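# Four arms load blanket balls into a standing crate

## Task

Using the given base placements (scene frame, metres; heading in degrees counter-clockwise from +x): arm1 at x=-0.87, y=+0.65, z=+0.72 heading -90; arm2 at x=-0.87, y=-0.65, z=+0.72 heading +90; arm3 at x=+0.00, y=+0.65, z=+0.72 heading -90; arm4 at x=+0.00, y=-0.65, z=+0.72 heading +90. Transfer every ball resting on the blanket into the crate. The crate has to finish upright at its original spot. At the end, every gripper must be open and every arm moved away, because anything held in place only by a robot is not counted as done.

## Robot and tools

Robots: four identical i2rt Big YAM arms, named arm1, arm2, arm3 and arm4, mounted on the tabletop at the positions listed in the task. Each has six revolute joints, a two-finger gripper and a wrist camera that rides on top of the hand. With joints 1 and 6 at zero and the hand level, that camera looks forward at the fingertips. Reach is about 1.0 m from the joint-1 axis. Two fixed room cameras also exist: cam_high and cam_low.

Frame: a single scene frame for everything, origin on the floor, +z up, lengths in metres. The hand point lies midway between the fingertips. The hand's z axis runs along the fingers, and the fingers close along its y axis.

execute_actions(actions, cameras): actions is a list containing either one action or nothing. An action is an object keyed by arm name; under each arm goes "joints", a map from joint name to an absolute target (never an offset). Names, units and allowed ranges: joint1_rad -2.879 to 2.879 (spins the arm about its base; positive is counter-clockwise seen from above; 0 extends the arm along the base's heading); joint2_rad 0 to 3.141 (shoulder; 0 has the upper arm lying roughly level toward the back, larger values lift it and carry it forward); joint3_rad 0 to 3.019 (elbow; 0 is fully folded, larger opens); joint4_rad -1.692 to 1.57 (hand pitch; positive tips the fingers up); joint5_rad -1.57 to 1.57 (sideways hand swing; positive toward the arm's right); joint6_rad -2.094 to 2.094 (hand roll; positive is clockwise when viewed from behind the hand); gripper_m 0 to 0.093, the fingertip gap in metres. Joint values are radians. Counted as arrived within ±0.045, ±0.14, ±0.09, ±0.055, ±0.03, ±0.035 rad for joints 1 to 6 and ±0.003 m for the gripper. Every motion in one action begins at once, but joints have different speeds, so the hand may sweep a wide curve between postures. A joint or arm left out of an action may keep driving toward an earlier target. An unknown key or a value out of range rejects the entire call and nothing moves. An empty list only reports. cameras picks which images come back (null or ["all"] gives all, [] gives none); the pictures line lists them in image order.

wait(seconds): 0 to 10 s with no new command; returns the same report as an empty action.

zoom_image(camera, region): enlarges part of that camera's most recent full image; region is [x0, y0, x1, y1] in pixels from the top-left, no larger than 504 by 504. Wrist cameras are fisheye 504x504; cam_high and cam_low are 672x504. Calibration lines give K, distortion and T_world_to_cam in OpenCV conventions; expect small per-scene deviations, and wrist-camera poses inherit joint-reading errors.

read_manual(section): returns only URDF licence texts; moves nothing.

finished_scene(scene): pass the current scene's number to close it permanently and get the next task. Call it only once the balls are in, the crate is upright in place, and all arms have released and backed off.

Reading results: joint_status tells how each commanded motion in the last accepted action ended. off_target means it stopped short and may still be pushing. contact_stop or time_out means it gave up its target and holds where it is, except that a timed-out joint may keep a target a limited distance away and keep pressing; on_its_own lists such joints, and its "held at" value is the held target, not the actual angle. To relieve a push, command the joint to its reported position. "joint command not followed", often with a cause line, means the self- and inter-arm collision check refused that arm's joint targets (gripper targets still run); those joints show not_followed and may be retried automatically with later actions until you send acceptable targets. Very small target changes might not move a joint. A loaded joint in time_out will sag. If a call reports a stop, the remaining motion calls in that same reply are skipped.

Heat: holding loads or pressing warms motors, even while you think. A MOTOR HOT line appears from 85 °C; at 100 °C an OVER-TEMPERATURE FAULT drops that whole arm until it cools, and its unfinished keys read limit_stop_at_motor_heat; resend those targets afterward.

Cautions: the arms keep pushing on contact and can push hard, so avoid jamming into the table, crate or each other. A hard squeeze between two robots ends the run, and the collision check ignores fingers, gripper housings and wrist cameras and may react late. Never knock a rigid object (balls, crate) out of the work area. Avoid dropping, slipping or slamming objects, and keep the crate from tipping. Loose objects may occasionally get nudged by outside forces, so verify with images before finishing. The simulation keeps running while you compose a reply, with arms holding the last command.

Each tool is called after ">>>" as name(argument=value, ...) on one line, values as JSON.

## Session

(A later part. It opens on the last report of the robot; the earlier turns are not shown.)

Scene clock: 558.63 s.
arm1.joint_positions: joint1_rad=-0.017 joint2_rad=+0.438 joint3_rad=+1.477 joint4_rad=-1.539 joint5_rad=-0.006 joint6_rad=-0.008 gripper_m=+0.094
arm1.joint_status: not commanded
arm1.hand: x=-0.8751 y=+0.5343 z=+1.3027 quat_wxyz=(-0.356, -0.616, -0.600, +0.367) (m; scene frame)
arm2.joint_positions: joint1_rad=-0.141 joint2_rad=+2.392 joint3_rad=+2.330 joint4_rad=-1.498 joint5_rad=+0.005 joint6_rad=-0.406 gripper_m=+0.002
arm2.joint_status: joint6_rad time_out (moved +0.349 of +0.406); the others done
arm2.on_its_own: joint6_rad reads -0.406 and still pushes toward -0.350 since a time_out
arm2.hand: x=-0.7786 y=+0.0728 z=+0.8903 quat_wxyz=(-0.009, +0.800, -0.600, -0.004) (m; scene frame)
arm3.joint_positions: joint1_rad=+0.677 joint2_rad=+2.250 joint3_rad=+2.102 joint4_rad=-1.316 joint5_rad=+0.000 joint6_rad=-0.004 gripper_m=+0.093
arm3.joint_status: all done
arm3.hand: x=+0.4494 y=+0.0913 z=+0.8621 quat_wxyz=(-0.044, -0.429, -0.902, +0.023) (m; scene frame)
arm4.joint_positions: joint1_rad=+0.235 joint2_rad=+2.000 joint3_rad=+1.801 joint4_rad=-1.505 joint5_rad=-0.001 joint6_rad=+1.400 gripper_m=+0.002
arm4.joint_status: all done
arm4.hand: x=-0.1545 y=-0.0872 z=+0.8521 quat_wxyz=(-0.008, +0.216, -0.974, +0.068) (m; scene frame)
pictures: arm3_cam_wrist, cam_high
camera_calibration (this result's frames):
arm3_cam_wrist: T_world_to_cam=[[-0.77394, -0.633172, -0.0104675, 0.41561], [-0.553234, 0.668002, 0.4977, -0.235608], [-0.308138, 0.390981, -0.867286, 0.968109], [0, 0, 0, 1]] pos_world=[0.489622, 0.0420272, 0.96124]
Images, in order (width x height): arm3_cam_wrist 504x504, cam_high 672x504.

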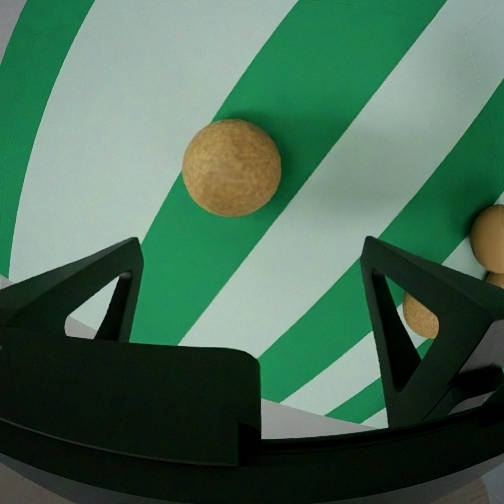

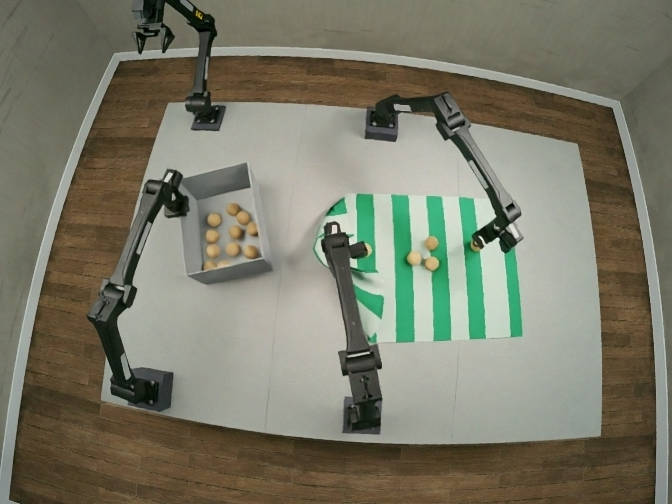

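>>> execute_actions(actions=[{"arm4":{"joints":{"joint1_rad":0.42,"joint3_rad":1.73,"joint4_rad":-1.4}},"arm3":{"joints":{"joint1_rad":0.703,"joint2_rad":2.346,"joint3_rad":2.018,"joint4_rad":-1.105}},"arm2":{"joints":{"joint1_rad":-0.095,"joint6_rad":-0.03}}}], cameras=["cam_high","arm3_cam_wrist"])

Scene clock: 569.70 s.
arm1.joint_positions: joint1_rad=-0.017 joint2_rad=+0.438 joint3_rad=+1.477 joint4_rad=-1.539 joint5_rad=-0.006 joint6_rad=-0.008 gripper_m=+0.094
arm1.joint_status: not commanded
arm1.hand: x=-0.8751 y=+0.5343 z=+1.3027 quat_wxyz=(-0.356, -0.616, -0.600, +0.367) (m; scene frame)
arm2.joint_positions: joint1_rad=-0.103 joint2_rad=+2.393 joint3_rad=+2.330 joint4_rad=-1.498 joint5_rad=+0.007 joint6_rad=-0.110 gripper_m=+0.002
arm2.joint_status: joint6_rad time_out (moved +0.296 of +0.376); the others done
arm2.on_its_own: joint6_rad reads -0.110 and still pushes toward -0.030 since a time_out
arm2.hand: x=-0.8063 y=+0.0757 z=+0.8901 quat_wxyz=(-0.009, +0.716, -0.698, -0.005) (m; scene frame)
arm3.joint_positions: joint1_rad=+0.696 joint2_rad=+2.321 joint3_rad=+2.014 joint4_rad=-1.114 joint5_rad=+0.002 joint6_rad=-0.004 gripper_m=+0.093
arm3.joint_status: all done
arm3.hand: x=+0.4682 y=+0.0893 z=+0.7826 quat_wxyz=(-0.063, -0.420, -0.905, +0.032) (m; scene frame)
arm4.joint_positions: joint1_rad=+0.419 joint2_rad=+1.996 joint3_rad=+1.732 joint4_rad=-1.408 joint5_rad=+0.002 joint6_rad=+1.405 gripper_m=+0.002
arm4.joint_status: all done
arm4.hand: x=-0.2541 y=-0.1240 z=+0.8266 quat_wxyz=(-0.013, +0.302, -0.952, +0.053) (m; scene frame)
pictures: arm3_cam_wrist, cam_high
camera_calibration (this result's frames):
arm3_cam_wrist: T_world_to_cam=[[-0.761507, -0.648098, -0.00874683, 0.42226], [-0.57845, 0.673459, 0.46027, -0.143705], [-0.29241, 0.355558, -0.887736, 0.917462], [0, 0, 0, 1]] pos_world=[0.506702, 0.0442347, 0.884301]
Images, in order (width x height): arm3_cam_wrist 504x504, cam_high 672x504.

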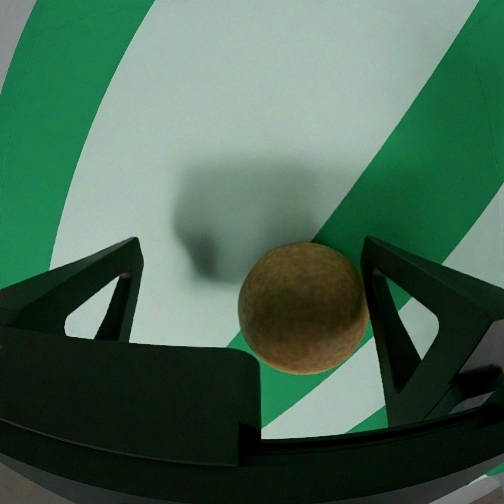

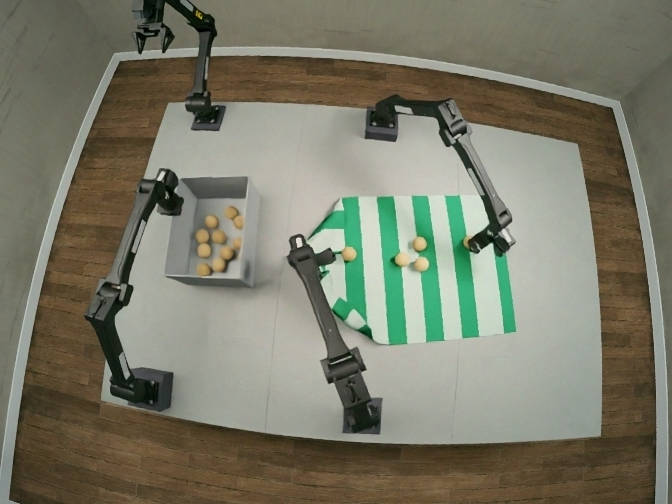

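>>> execute_actions(actions=[{"arm4":{"joints":{"gripper_m":0.093}},"arm3":{"joints":{"joint1_rad":0.653,"joint3_rad":1.968,"joint4_rad":-1.17}},"arm2":{"joints":{"joint1_rad":-0.085,"joint4_rad":-1.25}}}], cameras=["cam_high","arm3_cam_wrist"])

>>> zoom_image(camera="cam_high", region=[100, 80, 300, 300])

Scene clock: 581.40 s.
arm1.joint_positions: joint1_rad=-0.017 joint2_rad=+0.438 joint3_rad=+1.477 joint4_rad=-1.539 joint5_rad=-0.006 joint6_rad=-0.008 gripper_m=+0.094
arm1.joint_status: not commanded
arm1.hand: x=-0.8751 y=+0.5343 z=+1.3027 quat_wxyz=(-0.356, -0.616, -0.600, +0.367) (m; scene frame)
arm2.joint_positions: joint1_rad=-0.102 joint2_rad=+2.397 joint3_rad=+2.330 joint4_rad=-1.308 joint5_rad=+0.005 joint6_rad=-0.029 gripper_m=+0.002
arm2.joint_status: joint4_rad time_out (moved +0.189 of +0.248); the others done
arm2.on_its_own: joint4_rad reads -1.308 and still pushes toward -1.250 since a time_out; joint6_rad moved +0.081 to your old target -0.030
arm2.hand: x=-0.8033 y=+0.1217 z=+0.8920 quat_wxyz=(-0.077, +0.683, -0.723, -0.067) (m; scene frame)
arm3.joint_positions: joint1_rad=+0.653 joint2_rad=+2.321 joint3_rad=+1.965 joint4_rad=-1.164 joint5_rad=+0.002 joint6_rad=-0.004 gripper_m=+0.093
arm3.joint_status: all done
arm3.hand: x=+0.4251 y=+0.0938 z=+0.7628 quat_wxyz=(-0.018, -0.441, -0.897, +0.012) (m; scene frame)
arm4.joint_positions: joint1_rad=+0.419 joint2_rad=+1.996 joint3_rad=+1.732 joint4_rad=-1.408 joint5_rad=+0.002 joint6_rad=+1.405 gripper_m=+0.093
arm4.joint_status: all done
arm4.hand: x=-0.2542 y=-0.1238 z=+0.8266 quat_wxyz=(-0.013, +0.302, -0.952, +0.053) (m; scene frame)
pictures: arm3_cam_wrist, cam_high
camera_calibration (this result's frames):
arm3_cam_wrist: T_world_to_cam=[[-0.789456, -0.613738, -0.00919077, 0.401114], [-0.518359, 0.6586, 0.545481, -0.251707], [-0.32873, 0.435398, -0.838073, 0.855837], [0, 0, 0, 1]] pos_world=[0.467527, 0.0393237, 0.858242]
Images, in order (width x height): arm3_cam_wrist 504x504, cam_high 672x504.

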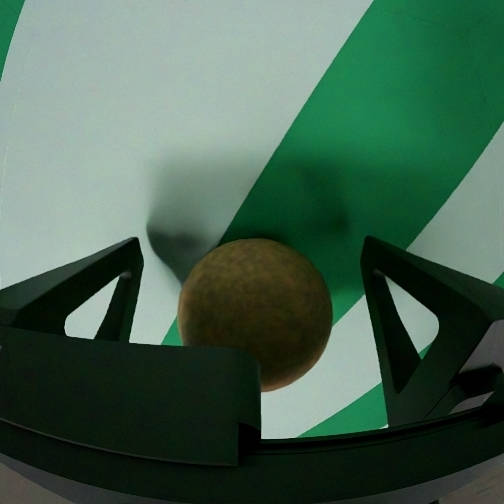

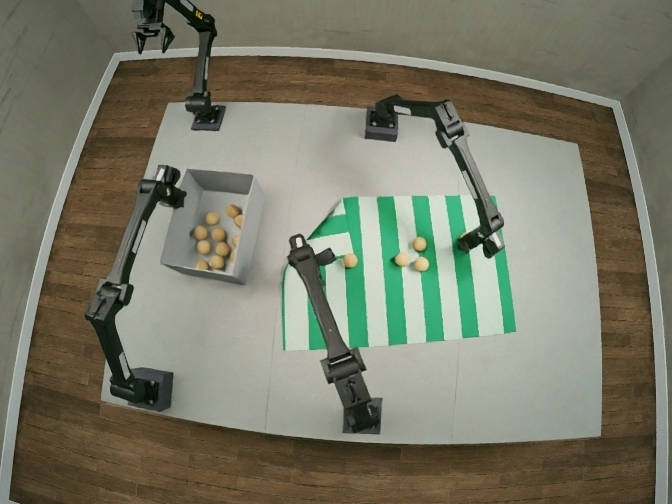

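Region (100, 80, 300, 300) of cam_high's 672x504 image, scaled by 2.291, with more detail than that image has; it fills the left 458 columns of this view, and the rest is white.

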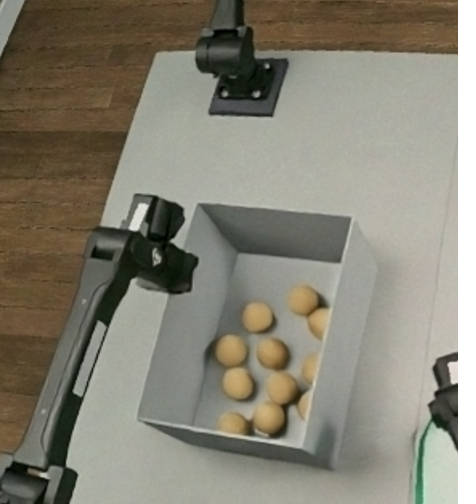

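>>> execute_actions(actions=[{"arm4":{"joints":{"joint1_rad":0.137,"joint2_rad":2.04,"joint3_rad":1.95,"joint4_rad":-1.43,"joint6_rad":0}},"arm3":{"joints":{"joint4_rad":-1.245,"gripper_m":0.05}},"arm2":{"joints":{"joint1_rad":-0.052,"joint4_rad":-1.18}}}], cameras=["cam_high","arm3_cam_wrist","arm4_cam_wrist"])

>>> zoom_image(camera="cam_high", region=[100, 80, 300, 300])

Scene clock: 591.23 s.
arm1.joint_positions: joint1_rad=-0.017 joint2_rad=+0.438 joint3_rad=+1.477 joint4_rad=-1.539 joint5_rad=-0.006 joint6_rad=-0.008 gripper_m=+0.094
arm1.joint_status: not commanded
arm1.hand: x=-0.8751 y=+0.5343 z=+1.3027 quat_wxyz=(-0.356, -0.616, -0.600, +0.367) (m; scene frame)
arm2.joint_positions: joint1_rad=-0.084 joint2_rad=+2.402 joint3_rad=+2.330 joint4_rad=-1.233 joint5_rad=+0.006 joint6_rad=-0.018 gripper_m=+0.002
arm2.joint_status: all done
arm2.hand: x=-0.8158 y=+0.1404 z=+0.8929 quat_wxyz=(-0.102, +0.683, -0.718, -0.092) (m; scene frame)
arm3.joint_positions: joint1_rad=+0.653 joint2_rad=+2.321 joint3_rad=+1.965 joint4_rad=-1.237 joint5_rad=+0.001 joint6_rad=-0.004 gripper_m=+0.057
arm3.joint_status: gripper_m off_target (ended at +0.057, target +0.050); the others done
arm3.hand: x=+0.4142 y=+0.1082 z=+0.7627 quat_wxyz=(+0.014, -0.441, -0.897, -0.005) (m; scene frame)
arm4.joint_positions: joint1_rad=+0.146 joint2_rad=+2.036 joint3_rad=+1.901 joint4_rad=-1.427 joint5_rad=+0.001 joint6_rad=+0.009 gripper_m=+0.093
arm4.joint_status: all done
arm4.hand: x=-0.1122 y=-0.0264 z=+0.8659 quat_wxyz=(-0.006, +0.764, -0.645, +0.002) (m; scene frame)
pictures: arm3_cam_wrist, arm4_cam_wrist, cam_high
camera_calibration (this result's frames):
arm3_cam_wrist: T_world_to_cam=[[-0.79003, -0.612986, -0.0100618, 0.402128], [-0.4926, 0.624932, 0.605645, -0.319731], [-0.364964, 0.483434, -0.795671, 0.823342], [0, 0, 0, 1]] pos_world=[0.460684, 0.0482772, 0.8528]
arm4_cam_wrist: T_world_to_cam=[[0.986119, 0.16604, 0.00100235, 0.116084], [0.136304, -0.812936, 0.566177, -0.488987], [0.0948228, -0.558181, -0.824283, 0.837011], [0, 0, 0, 1]] pos_world=[-0.127189, 0.050414, 0.96667]
Images, in order (width x height): arm3_cam_wrist 504x504, arm4_cam_wrist 504x504, cam_high 672x504.

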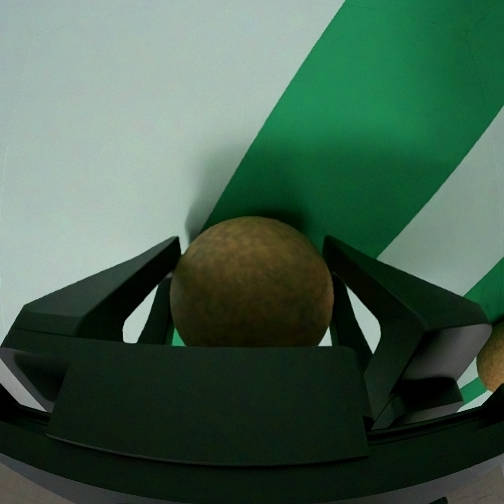

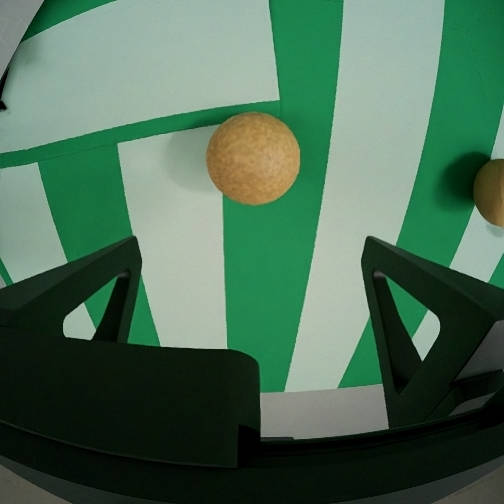

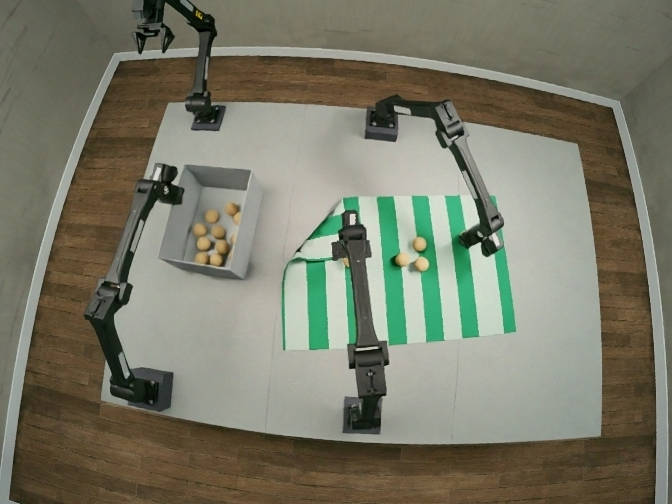

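Region (100, 80, 300, 300) of cam_high's 672x504 image, scaled by 2.291, with more detail than that image has; it fills the left 458 columns of this view, and the rest is white.

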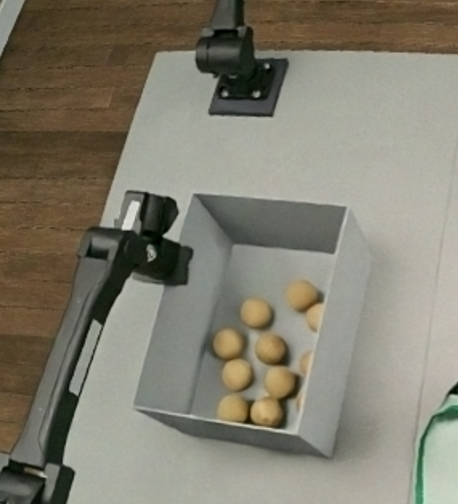

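>>> execute_actions(actions=[{"arm4":{"joints":{"joint2_rad":2.128,"joint3_rad":1.774,"joint4_rad":-1.195}},"arm3":{"joints":{"joint1_rad":0.4,"joint2_rad":1.4,"joint4_rad":-1.5}},"arm2":{"joints":{"joint1_rad":-0.033,"joint4_rad":-1.22,"joint6_rad":-0.05}}}], cameras=["cam_high","arm4_cam_wrist"])

>>> zoom_image(camera="cam_high", region=[100, 80, 300, 300])

Scene clock: 601.73 s.
arm1.joint_positions: joint1_rad=-0.017 joint2_rad=+0.438 joint3_rad=+1.477 joint4_rad=-1.539 joint5_rad=-0.006 joint6_rad=-0.008 gripper_m=+0.094
arm1.joint_status: not commanded
arm1.hand: x=-0.8751 y=+0.5343 z=+1.3027 quat_wxyz=(-0.356, -0.616, -0.600, +0.367) (m; scene frame)
arm2.joint_positions: joint1_rad=-0.065 joint2_rad=+2.402 joint3_rad=+2.330 joint4_rad=-1.233 joint5_rad=+0.007 joint6_rad=-0.025 gripper_m=+0.002
arm2.joint_status: all done
arm2.hand: x=-0.8307 y=+0.1412 z=+0.8926 quat_wxyz=(-0.102, +0.692, -0.709, -0.092) (m; scene frame)
arm3.joint_positions: joint1_rad=+0.405 joint2_rad=+1.402 joint3_rad=+1.959 joint4_rad=-1.494 joint5_rad=+0.000 joint6_rad=-0.004 gripper_m=+0.057
arm3.joint_status: all done
arm3.hand: x=+0.1985 y=+0.1931 z=+1.3019 quat_wxyz=(-0.256, -0.521, -0.796, +0.173) (m; scene frame)
arm4.joint_positions: joint1_rad=+0.146 joint2_rad=+2.141 joint3_rad=+1.768 joint4_rad=-1.203 joint5_rad=+0.001 joint6_rad=+0.008 gripper_m=+0.093
arm4.joint_status: all done
arm4.hand: x=-0.1118 y=-0.0220 z=+0.7523 quat_wxyz=(-0.001, +0.764, -0.645, +0.007) (m; scene frame)
pictures: arm4_cam_wrist, cam_high
camera_calibration (this result's frames):
arm4_cam_wrist: T_world_to_cam=[[0.986077, 0.166287, 0.00113906, 0.114967], [0.135076, -0.804954, 0.577757, -0.429843], [0.0969906, -0.569559, -0.816208, 0.73978], [0, 0, 0, 1]] pos_world=[-0.127057, 0.0562264, 0.852028]
Images, in order (width x height): arm4_cam_wrist 504x504, cam_high 672x504.

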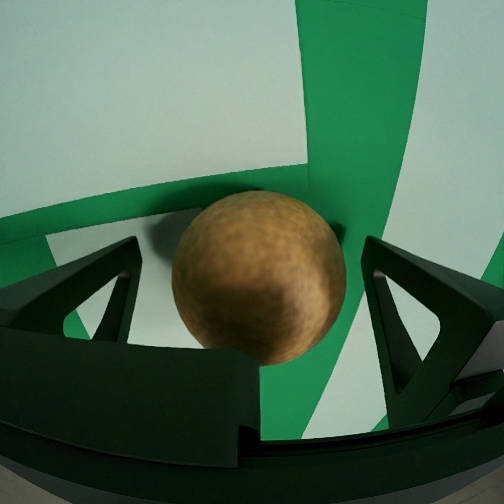

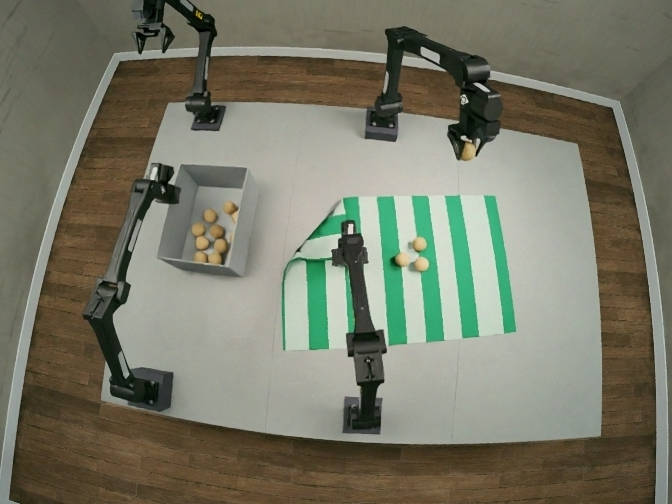

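Region (100, 80, 300, 300) of cam_high's 672x504 image, scaled by 2.291, with more detail than that image has; it fills the left 458 columns of this view, and the rest is white.

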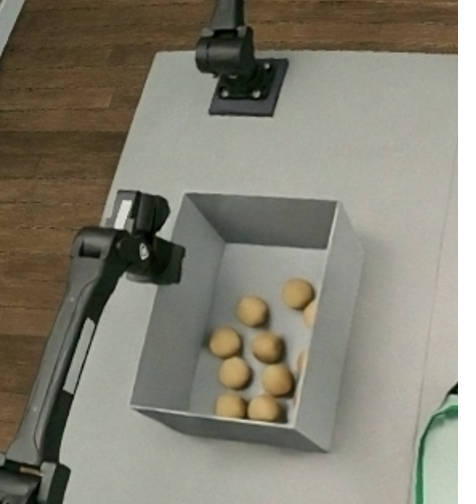

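>>> execute_actions(actions=[])

Scene clock: 617.37 s.
arm1.joint_positions: joint1_rad=-0.017 joint2_rad=+0.438 joint3_rad=+1.477 joint4_rad=-1.539 joint5_rad=-0.006 joint6_rad=-0.008 gripper_m=+0.094
arm1.joint_status: not commanded
arm1.hand: x=-0.8751 y=+0.5343 z=+1.3027 quat_wxyz=(-0.356, -0.616, -0.600, +0.367) (m; scene frame)
arm2.joint_positions: joint1_rad=-0.065 joint2_rad=+2.402 joint3_rad=+2.330 joint4_rad=-1.233 joint5_rad=+0.007 joint6_rad=-0.025 gripper_m=+0.002
arm2.joint_status: all done
arm2.hand: x=-0.8307 y=+0.1412 z=+0.8926 quat_wxyz=(-0.102, +0.692, -0.709, -0.092) (m; scene frame)
arm3.joint_positions: joint1_rad=+0.405 joint2_rad=+1.402 joint3_rad=+1.959 joint4_rad=-1.494 joint5_rad=+0.000 joint6_rad=-0.004 gripper_m=+0.057
arm3.joint_status: all done
arm3.hand: x=+0.1985 y=+0.1931 z=+1.3019 quat_wxyz=(-0.256, -0.521, -0.796, +0.173) (m; scene frame)
arm4.joint_positions: joint1_rad=+0.146 joint2_rad=+2.141 joint3_rad=+1.768 joint4_rad=-1.203 joint5_rad=+0.001 joint6_rad=+0.008 gripper_m=+0.093
arm4.joint_status: all done
arm4.hand: x=-0.1118 y=-0.0220 z=+0.7523 quat_wxyz=(-0.001, +0.764, -0.645, +0.007) (m; scene frame)
pictures: arm1_cam_wrist, arm2_cam_wrist, arm3_cam_wrist, arm4_cam_wrist, cam_high, cam_low
camera_calibration (this result's frames):
arm2_cam_wrist: T_world_to_cam=[[0.999079, -0.03975, 0.0161279, 0.820105], [-0.042882, -0.935474, 0.350784, -0.211216], [0.00114352, -0.351153, -0.936317, 1.01182], [0, 0, 0, 1]] pos_world=[-0.829565, 0.190315, 1.00825]
arm3_cam_wrist: T_world_to_cam=[[-0.913401, -0.407053, -0.0024247, 0.264006], [-0.407023, 0.913382, -0.00803592, -0.0792915], [0.00548572, -0.00635311, -0.999965, 1.41958], [0, 0, 0, 1]] pos_world=[0.201083, 0.188907, 1.41953]
arm4_cam_wrist: T_world_to_cam=[[0.986077, 0.166287, 0.00113906, 0.114967], [0.135076, -0.804954, 0.577757, -0.429843], [0.0969906, -0.569559, -0.816208, 0.73978], [0, 0, 0, 1]] pos_world=[-0.127057, 0.0562264, 0.852028]
Images, in order (width x height): arm1_cam_wrist 504x504, arm2_cam_wrist 504x504, arm3_cam_wrist 504x504, arm4_cam_wrist 504x504, cam_high 672x504, cam_low 672x504.

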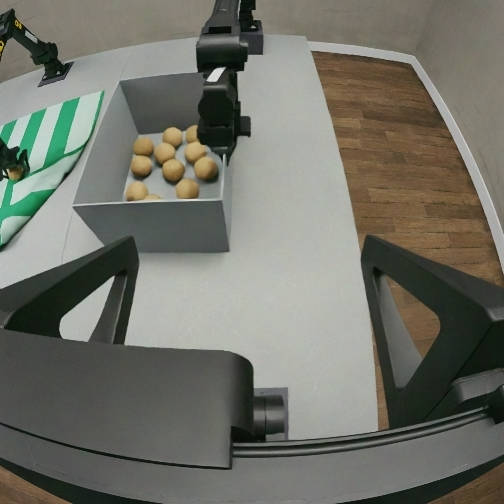

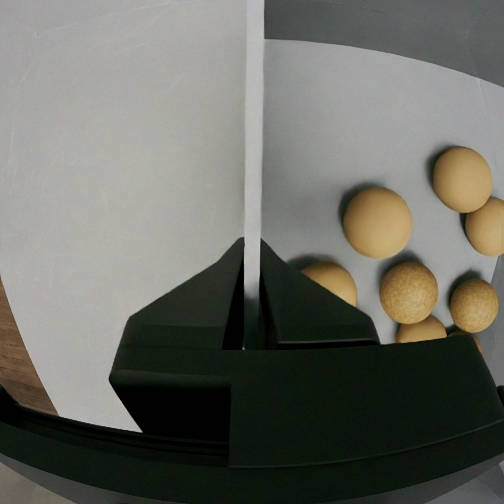

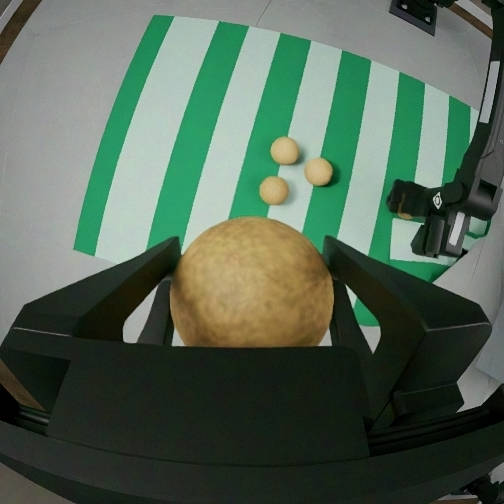

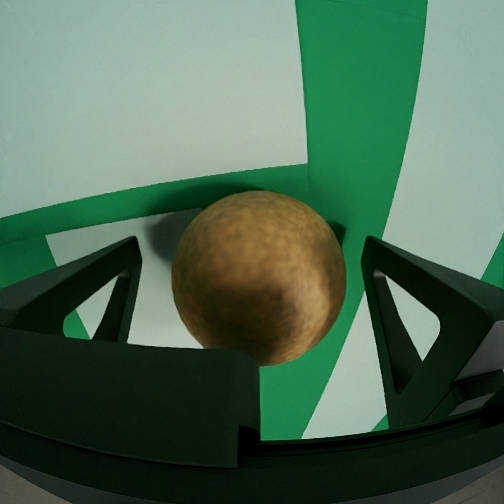

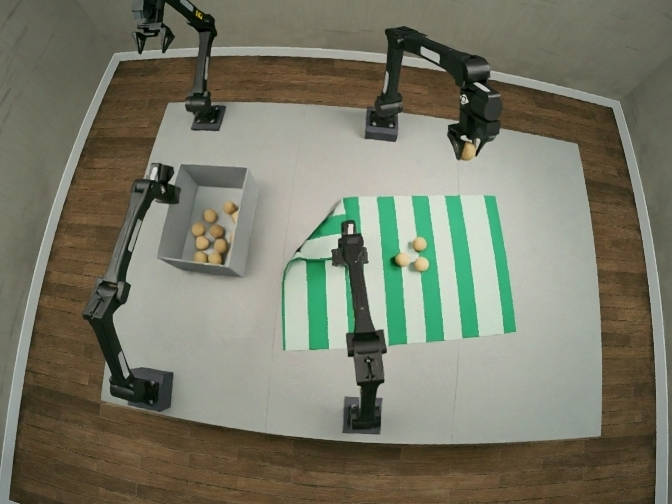

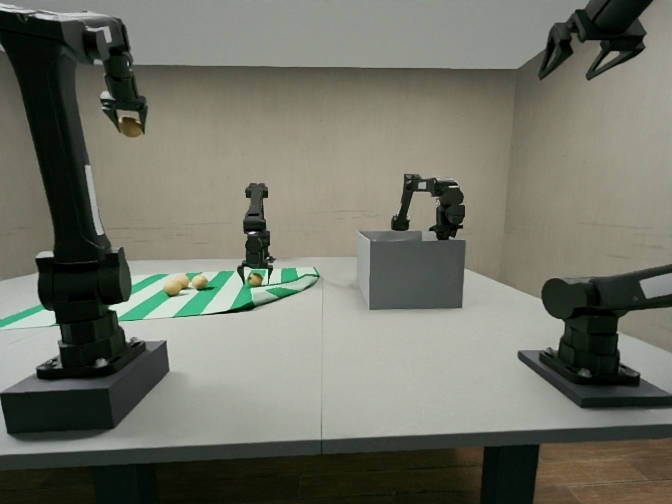

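>>> execute_actions(actions=[{"arm4":{"joints":{"gripper_m":0.05}},"arm2":{"joints":{"joint1_rad":-0.065,"gripper_m":0.08}},"arm3":{"joints":{"joint1_rad":-0.885}}}], cameras=["arm2_cam_wrist"])

>>> execute_actions(actions=[{"arm4":{"joints":{"joint2_rad":1.4,"joint1_rad":0.6}},"arm2":{"joints":{"joint2_rad":1.2}},"arm3":{"joints":{"joint2_rad":1.7,"joint3_rad":2.25,"joint4_rad":-1.2}}}], cameras=["cam_high","arm4_cam_wrist"])

Scene clock: 623.33 s.
arm1.joint_positions: joint1_rad=-0.017 joint2_rad=+0.438 joint3_rad=+1.477 joint4_rad=-1.539 joint5_rad=-0.006 joint6_rad=-0.008 gripper_m=+0.094
arm1.joint_status: not commanded
arm1.hand: x=-0.8751 y=+0.5343 z=+1.3027 quat_wxyz=(-0.356, -0.616, -0.600, +0.367) (m; scene frame)
arm2.joint_positions: joint1_rad=-0.064 joint2_rad=+2.402 joint3_rad=+2.341 joint4_rad=-1.233 joint5_rad=+0.002 joint6_rad=-0.038 gripper_m=+0.080
arm2.joint_status: all done
arm2.hand: x=-0.8318 y=+0.1440 z=+0.8973 quat_wxyz=(-0.104, +0.697, -0.703, -0.096) (m; scene frame)
arm3.joint_positions: joint1_rad=-0.885 joint2_rad=+1.402 joint3_rad=+1.959 joint4_rad=-1.494 joint5_rad=+0.001 joint6_rad=-0.004 gripper_m=+0.057
arm3.joint_status: all done
arm3.hand: x=-0.3793 y=+0.3345 z=+1.3065 quat_wxyz=(-0.101, -0.893, -0.323, +0.297) (m; scene frame)
arm4.joint_positions: joint1_rad=+0.146 joint2_rad=+2.141 joint3_rad=+1.768 joint4_rad=-1.203 joint5_rad=+0.001 joint6_rad=+0.008 gripper_m=+0.056
arm4.joint_status: gripper_m off_target (ended at +0.056, target +0.050)
arm4.hand: x=-0.1118 y=-0.0220 z=+0.7523 quat_wxyz=(-0.001, +0.764, -0.645, +0.007) (m; scene frame)
pictures: arm2_cam_wrist
camera_calibration (this result's frames):
arm2_cam_wrist: T_world_to_cam=[[0.999555, -0.0259899, 0.0146225, 0.820986], [-0.0294202, -0.939556, 0.341129, -0.189895], [0.00487273, -0.341407, -0.939903, 1.02202], [0, 0, 0, 1]] pos_world=[-0.831187, 0.191846, 1.01337]
Images, in order (width x height): arm2_cam_wrist 504x504.

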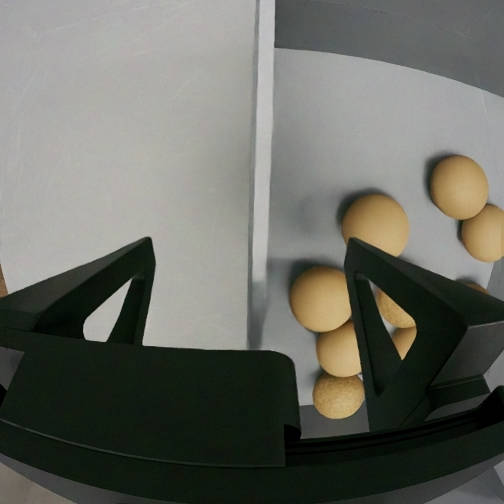

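Scene clock: 625.63 s.
arm1.joint_positions: joint1_rad=-0.017 joint2_rad=+0.438 joint3_rad=+1.477 joint4_rad=-1.539 joint5_rad=-0.006 joint6_rad=-0.008 gripper_m=+0.094
arm1.joint_status: not commanded
arm1.hand: x=-0.8751 y=+0.5343 z=+1.3027 quat_wxyz=(-0.356, -0.616, -0.600, +0.367) (m; scene frame)
arm2.joint_positions: joint1_rad=-0.064 joint2_rad=+1.207 joint3_rad=+2.382 joint4_rad=-1.224 joint5_rad=+0.002 joint6_rad=-0.038 gripper_m=+0.080
arm2.joint_status: all done
arm2.hand: x=-0.8512 y=-0.3146 z=+1.6664 quat_wxyz=(-0.510, +0.507, -0.513, -0.469) (m; scene frame)
arm3.joint_positions: joint1_rad=-0.885 joint2_rad=+1.708 joint3_rad=+2.201 joint4_rad=-1.214 joint5_rad=+0.001 joint6_rad=-0.004 gripper_m=+0.057
arm3.joint_status: all done
arm3.hand: x=-0.5088 y=+0.2284 z=+1.3021 quat_wxyz=(-0.135, -0.856, -0.310, +0.391) (m; scene frame)
arm4.joint_positions: joint1_rad=+0.591 joint2_rad=+1.405 joint3_rad=+1.762 joint4_rad=-1.195 joint5_rad=+0.001 joint6_rad=+0.005 gripper_m=+0.056
arm4.joint_status: all done
arm4.hand: x=-0.3242 y=-0.2027 z=+1.1887 quat_wxyz=(-0.165, +0.831, -0.428, -0.314) (m; scene frame)
pictures: arm4_cam_wrist, cam_high
camera_calibration (this result's frames):
arm4_cam_wrist: T_world_to_cam=[[0.811701, 0.584065, -0.00306436, 0.387136], [0.579711, -0.806268, -0.117757, 0.171866], [-0.0712482, 0.0938067, -0.993038, 1.30372], [0, 0, 0, 1]] pos_world=[-0.320983, -0.209841, 1.31607]
Images, in order (width x height): arm4_cam_wrist 504x504, cam_high 672x504.

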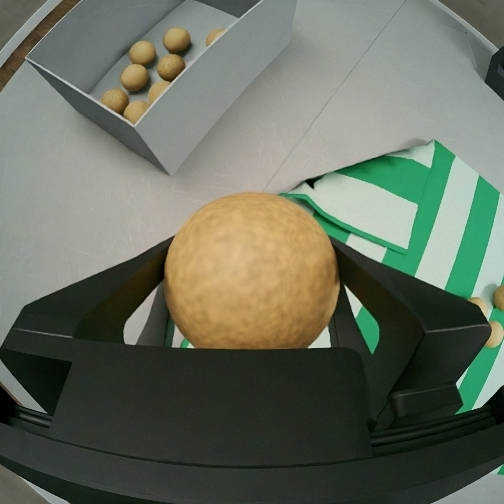

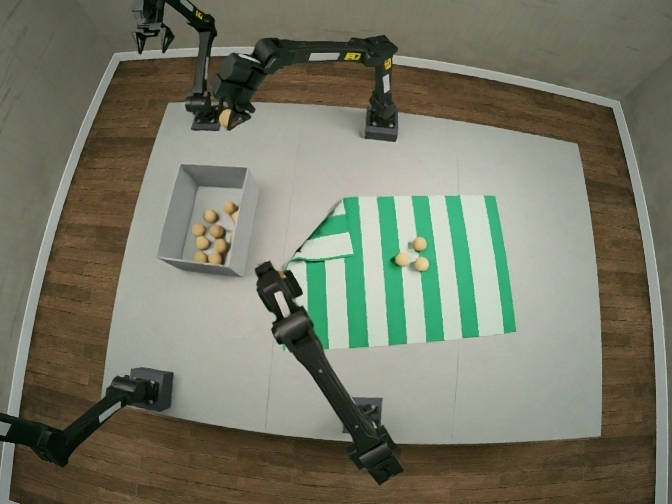

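>>> execute_actions(actions=[{"arm4":{"joints":{"joint1_rad":0.78,"joint2_rad":1.6,"joint3_rad":2.1}},"arm2":{"joints":{"joint2_rad":0.7,"joint3_rad":1.47,"joint4_rad":-1.53}},"arm3":{"joints":{"joint2_rad":2.2,"joint3_rad":2.25,"joint4_rad":-0.93}}}], cameras=["cam_high","arm3_cam_wrist"])

Scene clock: 630.83 s.
arm1.joint_positions: joint1_rad=-0.017 joint2_rad=+0.438 joint3_rad=+1.477 joint4_rad=-1.539 joint5_rad=-0.006 joint6_rad=-0.008 gripper_m=+0.094
arm1.joint_status: not commanded
arm1.hand: x=-0.8751 y=+0.5343 z=+1.3027 quat_wxyz=(-0.356, -0.616, -0.600, +0.367) (m; scene frame)
arm2.joint_positions: joint1_rad=-0.064 joint2_rad=+0.708 joint3_rad=+1.462 joint4_rad=-1.515 joint5_rad=+0.002 joint6_rad=-0.038 gripper_m=+0.080
arm2.joint_status: all done
arm2.hand: x=-0.8570 y=-0.4202 z=+1.3367 quat_wxyz=(-0.293, +0.645, -0.652, -0.269) (m; scene frame)
arm3.joint_positions: joint1_rad=-0.885 joint2_rad=+2.215 joint3_rad=+2.208 joint4_rad=-0.939 joint5_rad=+0.001 joint6_rad=-0.004 gripper_m=+0.057
arm3.joint_status: all done
arm3.hand: x=-0.6403 y=+0.1236 z=+0.9783 quat_wxyz=(-0.100, -0.895, -0.323, +0.292) (m; scene frame)
arm4.joint_positions: joint1_rad=+0.787 joint2_rad=+1.619 joint3_rad=+2.036 joint4_rad=-1.197 joint5_rad=-0.001 joint6_rad=+0.005 gripper_m=+0.056
arm4.joint_status: all done
arm4.hand: x=-0.4661 y=-0.2166 z=+1.2086 quat_wxyz=(-0.141, +0.860, -0.341, -0.354) (m; scene frame)
pictures: arm3_cam_wrist, cam_high
camera_calibration (this result's frames):
arm3_cam_wrist: T_world_to_cam=[[-0.644509, 0.764597, 0.000332721, -0.50651], [0.764575, 0.644493, -0.00736918, 0.422898], [-0.00584889, -0.00449511, -0.999973, 1.09266], [0, 0, 0, 1]] pos_world=[-0.643396, 0.119633, 1.09592]
Images, in order (width x height): arm3_cam_wrist 504x504, cam_high 672x504.

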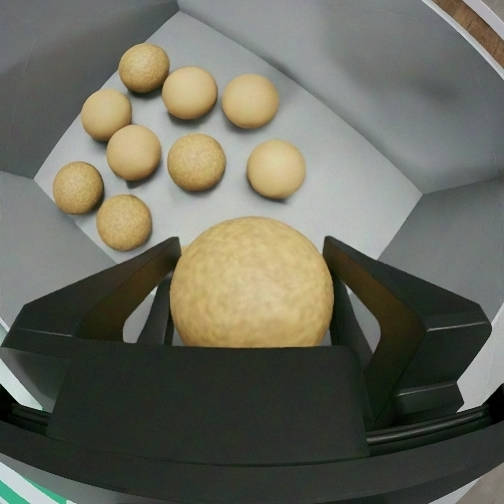

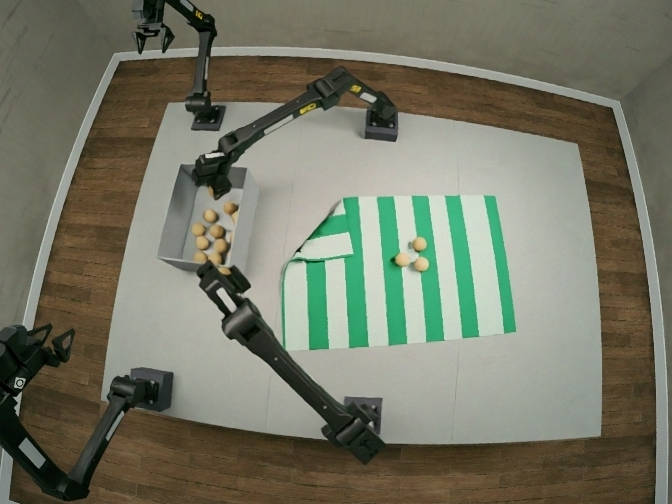

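>>> execute_actions(actions=[{"arm4":{"joints":{"joint2_rad":2.2,"joint3_rad":2.44,"joint4_rad":-0.9}},"arm3":{"joints":{"joint2_rad":1.55,"gripper_m":0.093}}}], cameras=["cam_high","arm4_cam_wrist"])

>>> zoom_image(camera="cam_high", region=[360, 205, 460, 305])

Scene clock: 651.73 s.
arm1.joint_positions: joint1_rad=-0.017 joint2_rad=+0.438 joint3_rad=+1.477 joint4_rad=-1.539 joint5_rad=-0.006 joint6_rad=-0.008 gripper_m=+0.094
arm1.joint_status: not commanded
arm1.hand: x=-0.8751 y=+0.5343 z=+1.3027 quat_wxyz=(-0.356, -0.616, -0.600, +0.367) (m; scene frame)
arm2.joint_positions: joint1_rad=-0.064 joint2_rad=+0.708 joint3_rad=+1.462 joint4_rad=-1.515 joint5_rad=+0.002 joint6_rad=-0.038 gripper_m=+0.080
arm2.joint_status: not commanded
arm2.hand: x=-0.8570 y=-0.4202 z=+1.3367 quat_wxyz=(-0.293, +0.645, -0.652, -0.269) (m; scene frame)
arm3.joint_positions: joint1_rad=-0.885 joint2_rad=+1.561 joint3_rad=+2.234 joint4_rad=-0.928 joint5_rad=+0.001 joint6_rad=-0.004 gripper_m=+0.093
arm3.joint_status: all done
arm3.hand: x=-0.4772 y=+0.2526 z=+1.4731 quat_wxyz=(-0.202, -0.743, -0.270, +0.578) (m; scene frame)
arm4.joint_positions: joint1_rad=+0.787 joint2_rad=+2.233 joint3_rad=+2.403 joint4_rad=-0.908 joint5_rad=-0.001 joint6_rad=+0.005 gripper_m=+0.056
arm4.joint_status: all done
arm4.hand: x=-0.6351 y=-0.0565 z=+1.0057 quat_wxyz=(-0.148, +0.852, -0.338, -0.372) (m; scene frame)
pictures: arm4_cam_wrist, cam_high
camera_calibration (this result's frames):
arm4_cam_wrist: T_world_to_cam=[[0.680837, 0.732412, -0.00580441, 0.481498], [0.714393, -0.665794, -0.215316, 0.640042], [-0.161564, 0.142448, -0.976527, 1.01495], [0, 0, 0, 1]] pos_world=[-0.621083, -0.0710975, 1.13174]
Images, in order (width x height): arm4_cam_wrist 504x504, cam_high 672x504.

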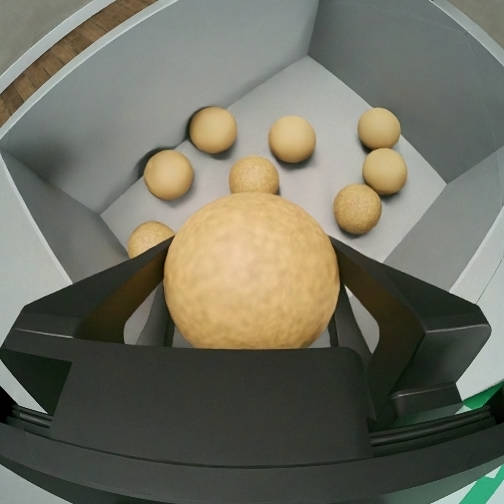

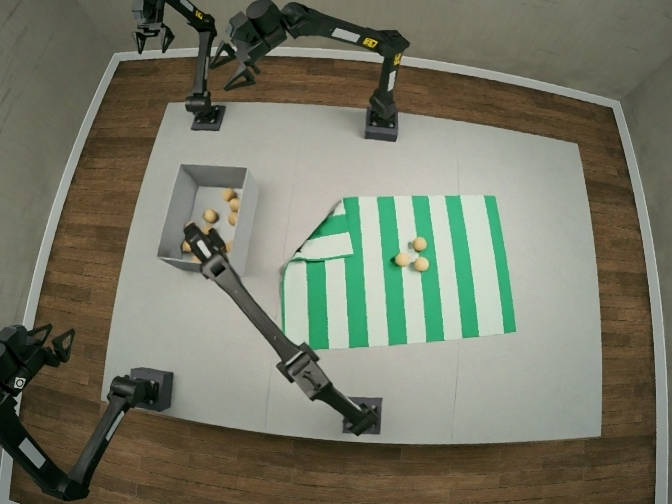

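Region (360, 205, 460, 305) of cam_high's 672x504 image, scaled by 5.040, with more detail than that image has.

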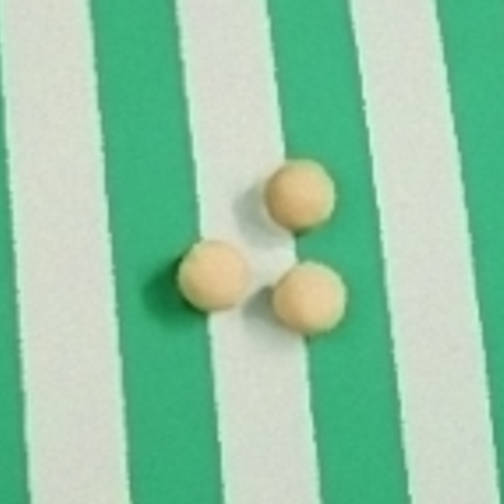

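>>> execute_actions(actions=[{"arm4":{"joints":{"joint2_rad":1.6,"gripper_m":0.093}},"arm3":{"joints":{"joint1_rad":0.325,"joint2_rad":2.015,"joint3_rad":1.72,"joint4_rad":-1.264,"joint6_rad":0.5}}}], cameras=["cam_high","arm3_cam_wrist"])

Scene clock: 663.50 s.
arm1.joint_positions: joint1_rad=-0.017 joint2_rad=+0.438 joint3_rad=+1.477 joint4_rad=-1.539 joint5_rad=-0.006 joint6_rad=-0.008 gripper_m=+0.094
arm1.joint_status: not commanded
arm1.hand: x=-0.8751 y=+0.5343 z=+1.3027 quat_wxyz=(-0.356, -0.616, -0.600, +0.367) (m; scene frame)
arm2.joint_positions: joint1_rad=-0.064 joint2_rad=+0.708 joint3_rad=+1.462 joint4_rad=-1.515 joint5_rad=+0.002 joint6_rad=-0.038 gripper_m=+0.080
arm2.joint_status: not commanded
arm2.hand: x=-0.8570 y=-0.4202 z=+1.3367 quat_wxyz=(-0.293, +0.645, -0.652, -0.269) (m; scene frame)
arm3.joint_positions: joint1_rad=+0.334 joint2_rad=+2.001 joint3_rad=+1.692 joint4_rad=-1.257 joint5_rad=-0.003 joint6_rad=+0.493 gripper_m=+0.093
arm3.joint_status: all done
arm3.hand: x=+0.2000 y=+0.0770 z=+0.8661 quat_wxyz=(+0.001, -0.761, -0.649, +0.001) (m; scene frame)
arm4.joint_positions: joint1_rad=+0.787 joint2_rad=+1.622 joint3_rad=+2.429 joint4_rad=-0.901 joint5_rad=-0.001 joint6_rad=+0.005 gripper_m=+0.093
arm4.joint_status: all done
arm4.hand: x=-0.4589 y=-0.2255 z=+1.4794 quat_wxyz=(-0.246, +0.691, -0.272, -0.623) (m; scene frame)
pictures: arm3_cam_wrist, cam_high
camera_calibration (this result's frames):
arm3_cam_wrist: T_world_to_cam=[[-0.987959, 0.154316, -0.0111432, 0.196352], [0.119145, 0.804774, 0.581501, -0.583616], [0.0987029, 0.573171, -0.813469, 0.758226], [0, 0, 0, 1]] pos_world=[0.188684, 0.00478548, 0.958355]
Images, in order (width x height): arm3_cam_wrist 504x504, cam_high 672x504.

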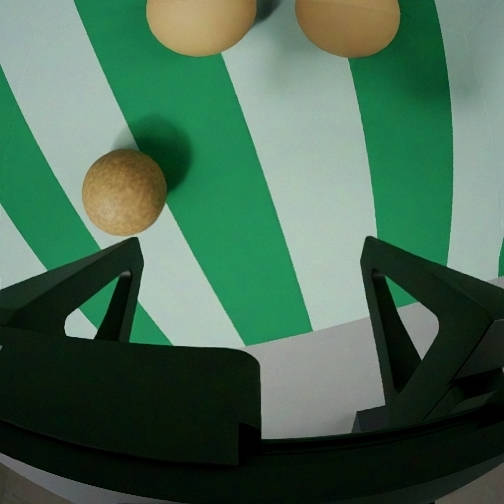

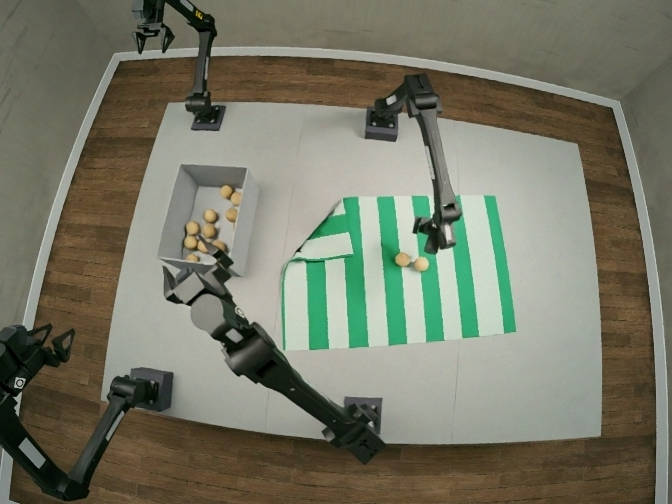

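>>> execute_actions(actions=[], cameras=["arm3_cam_wrist"])

Scene clock: 665.37 s.
arm1.joint_positions: joint1_rad=-0.017 joint2_rad=+0.438 joint3_rad=+1.477 joint4_rad=-1.539 joint5_rad=-0.006 joint6_rad=-0.008 gripper_m=+0.094
arm1.joint_status: not commanded
arm1.hand: x=-0.8751 y=+0.5343 z=+1.3027 quat_wxyz=(-0.356, -0.616, -0.600, +0.367) (m; scene frame)
arm2.joint_positions: joint1_rad=-0.064 joint2_rad=+0.708 joint3_rad=+1.462 joint4_rad=-1.515 joint5_rad=+0.002 joint6_rad=-0.038 gripper_m=+0.080
arm2.joint_status: not commanded
arm2.hand: x=-0.8570 y=-0.4202 z=+1.3367 quat_wxyz=(-0.293, +0.645, -0.652, -0.269) (m; scene frame)
arm3.joint_positions: joint1_rad=+0.334 joint2_rad=+2.001 joint3_rad=+1.692 joint4_rad=-1.257 joint5_rad=-0.003 joint6_rad=+0.493 gripper_m=+0.093
arm3.joint_status: all done
arm3.hand: x=+0.2000 y=+0.0770 z=+0.8661 quat_wxyz=(+0.001, -0.761, -0.649, +0.001) (m; scene frame)
arm4.joint_positions: joint1_rad=+0.787 joint2_rad=+1.622 joint3_rad=+2.429 joint4_rad=-0.901 joint5_rad=-0.001 joint6_rad=+0.005 gripper_m=+0.093
arm4.joint_status: all done
arm4.hand: x=-0.4589 y=-0.2255 z=+1.4794 quat_wxyz=(-0.246, +0.691, -0.272, -0.623) (m; scene frame)
pictures: arm3_cam_wrist
camera_calibration (this result's frames):
arm3_cam_wrist: T_world_to_cam=[[-0.987959, 0.154316, -0.0111432, 0.196352], [0.119145, 0.804774, 0.581501, -0.583616], [0.0987029, 0.573171, -0.813469, 0.758226], [0, 0, 0, 1]] pos_world=[0.188684, 0.00478548, 0.958355]
Images, in order (width x height): arm3_cam_wrist 504x504.

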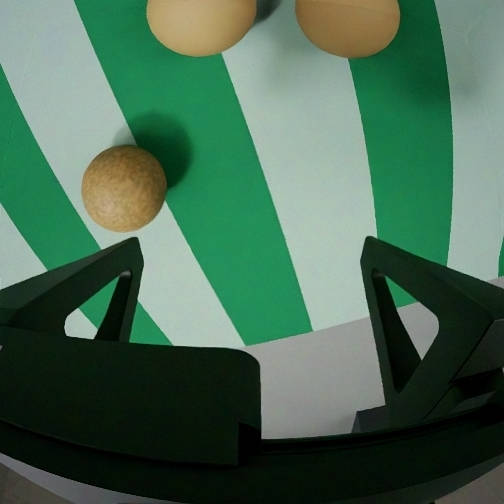

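>>> execute_actions(actions=[{"arm4":{"joints":{"joint1_rad":-0.19,"joint2_rad":2.09,"joint3_rad":2.02,"joint4_rad":-1.47,"joint6_rad":-1.59}},"arm3":{"joints":{"joint1_rad":0.468,"joint2_rad":2.095,"joint3_rad":1.82,"joint4_rad":-1.25,"joint6_rad":0.0}}}], cameras=["cam_high","arm3_cam_wrist","arm4_cam_wrist"])

Scene clock: 684.87 s.
arm1.joint_positions: joint1_rad=-0.017 joint2_rad=+0.438 joint3_rad=+1.477 joint4_rad=-1.539 joint5_rad=-0.006 joint6_rad=-0.008 gripper_m=+0.094
arm1.joint_status: not commanded
arm1.hand: x=-0.8751 y=+0.5343 z=+1.3027 quat_wxyz=(-0.356, -0.616, -0.600, +0.367) (m; scene frame)
arm2.joint_positions: joint1_rad=-0.064 joint2_rad=+0.708 joint3_rad=+1.462 joint4_rad=-1.515 joint5_rad=+0.002 joint6_rad=-0.038 gripper_m=+0.080
arm2.joint_status: not commanded
arm2.hand: x=-0.8570 y=-0.4202 z=+1.3367 quat_wxyz=(-0.293, +0.645, -0.652, -0.269) (m; scene frame)
arm3.joint_positions: joint1_rad=+0.475 joint2_rad=+2.055 joint3_rad=+1.777 joint4_rad=-1.253 joint5_rad=+0.000 joint6_rad=+0.007 gripper_m=+0.093
arm3.joint_status: all done
arm3.hand: x=+0.2912 y=+0.0849 z=+0.8649 quat_wxyz=(-0.013, -0.523, -0.852, +0.010) (m; scene frame)
arm4.joint_positions: joint1_rad=-0.184 joint2_rad=+2.084 joint3_rad=+1.977 joint4_rad=-1.463 joint5_rad=+0.000 joint6_rad=-1.581 gripper_m=+0.093
arm4.joint_status: all done
arm4.hand: x=+0.0975 y=-0.0105 z=+0.8673 quat_wxyz=(+0.000, +0.997, -0.071, +0.006) (m; scene frame)
pictures: arm3_cam_wrist, arm4_cam_wrist, cam_high
camera_calibration (this result's frames):
arm3_cam_wrist: T_world_to_cam=[[-0.890647, -0.45458, -0.0102962, 0.307846], [-0.383416, 0.73866, 0.554413, -0.424763], [-0.24442, 0.497734, -0.832178, 0.866304], [0, 0, 0, 1]] pos_world=[0.323063, 0.0225066, 0.959582]
arm4_cam_wrist: T_world_to_cam=[[0.143263, 0.989633, -0.0100749, 0.00706761], [0.807438, -0.110989, 0.579418, -0.575068], [0.572293, -0.0911439, -0.814968, 0.77748], [0, 0, 0, 1]] pos_world=[0.0183736, 0.0000419728, 0.966897]
Images, in order (width x height): arm3_cam_wrist 504x504, arm4_cam_wrist 504x504, cam_high 672x504.

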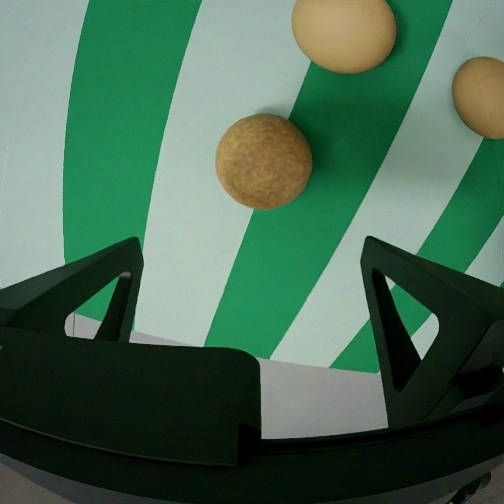

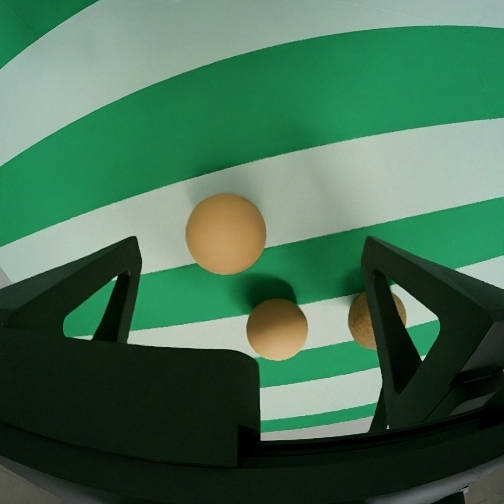

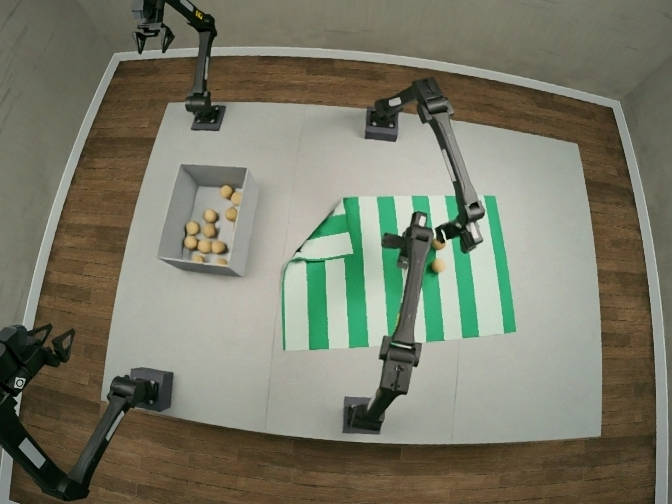

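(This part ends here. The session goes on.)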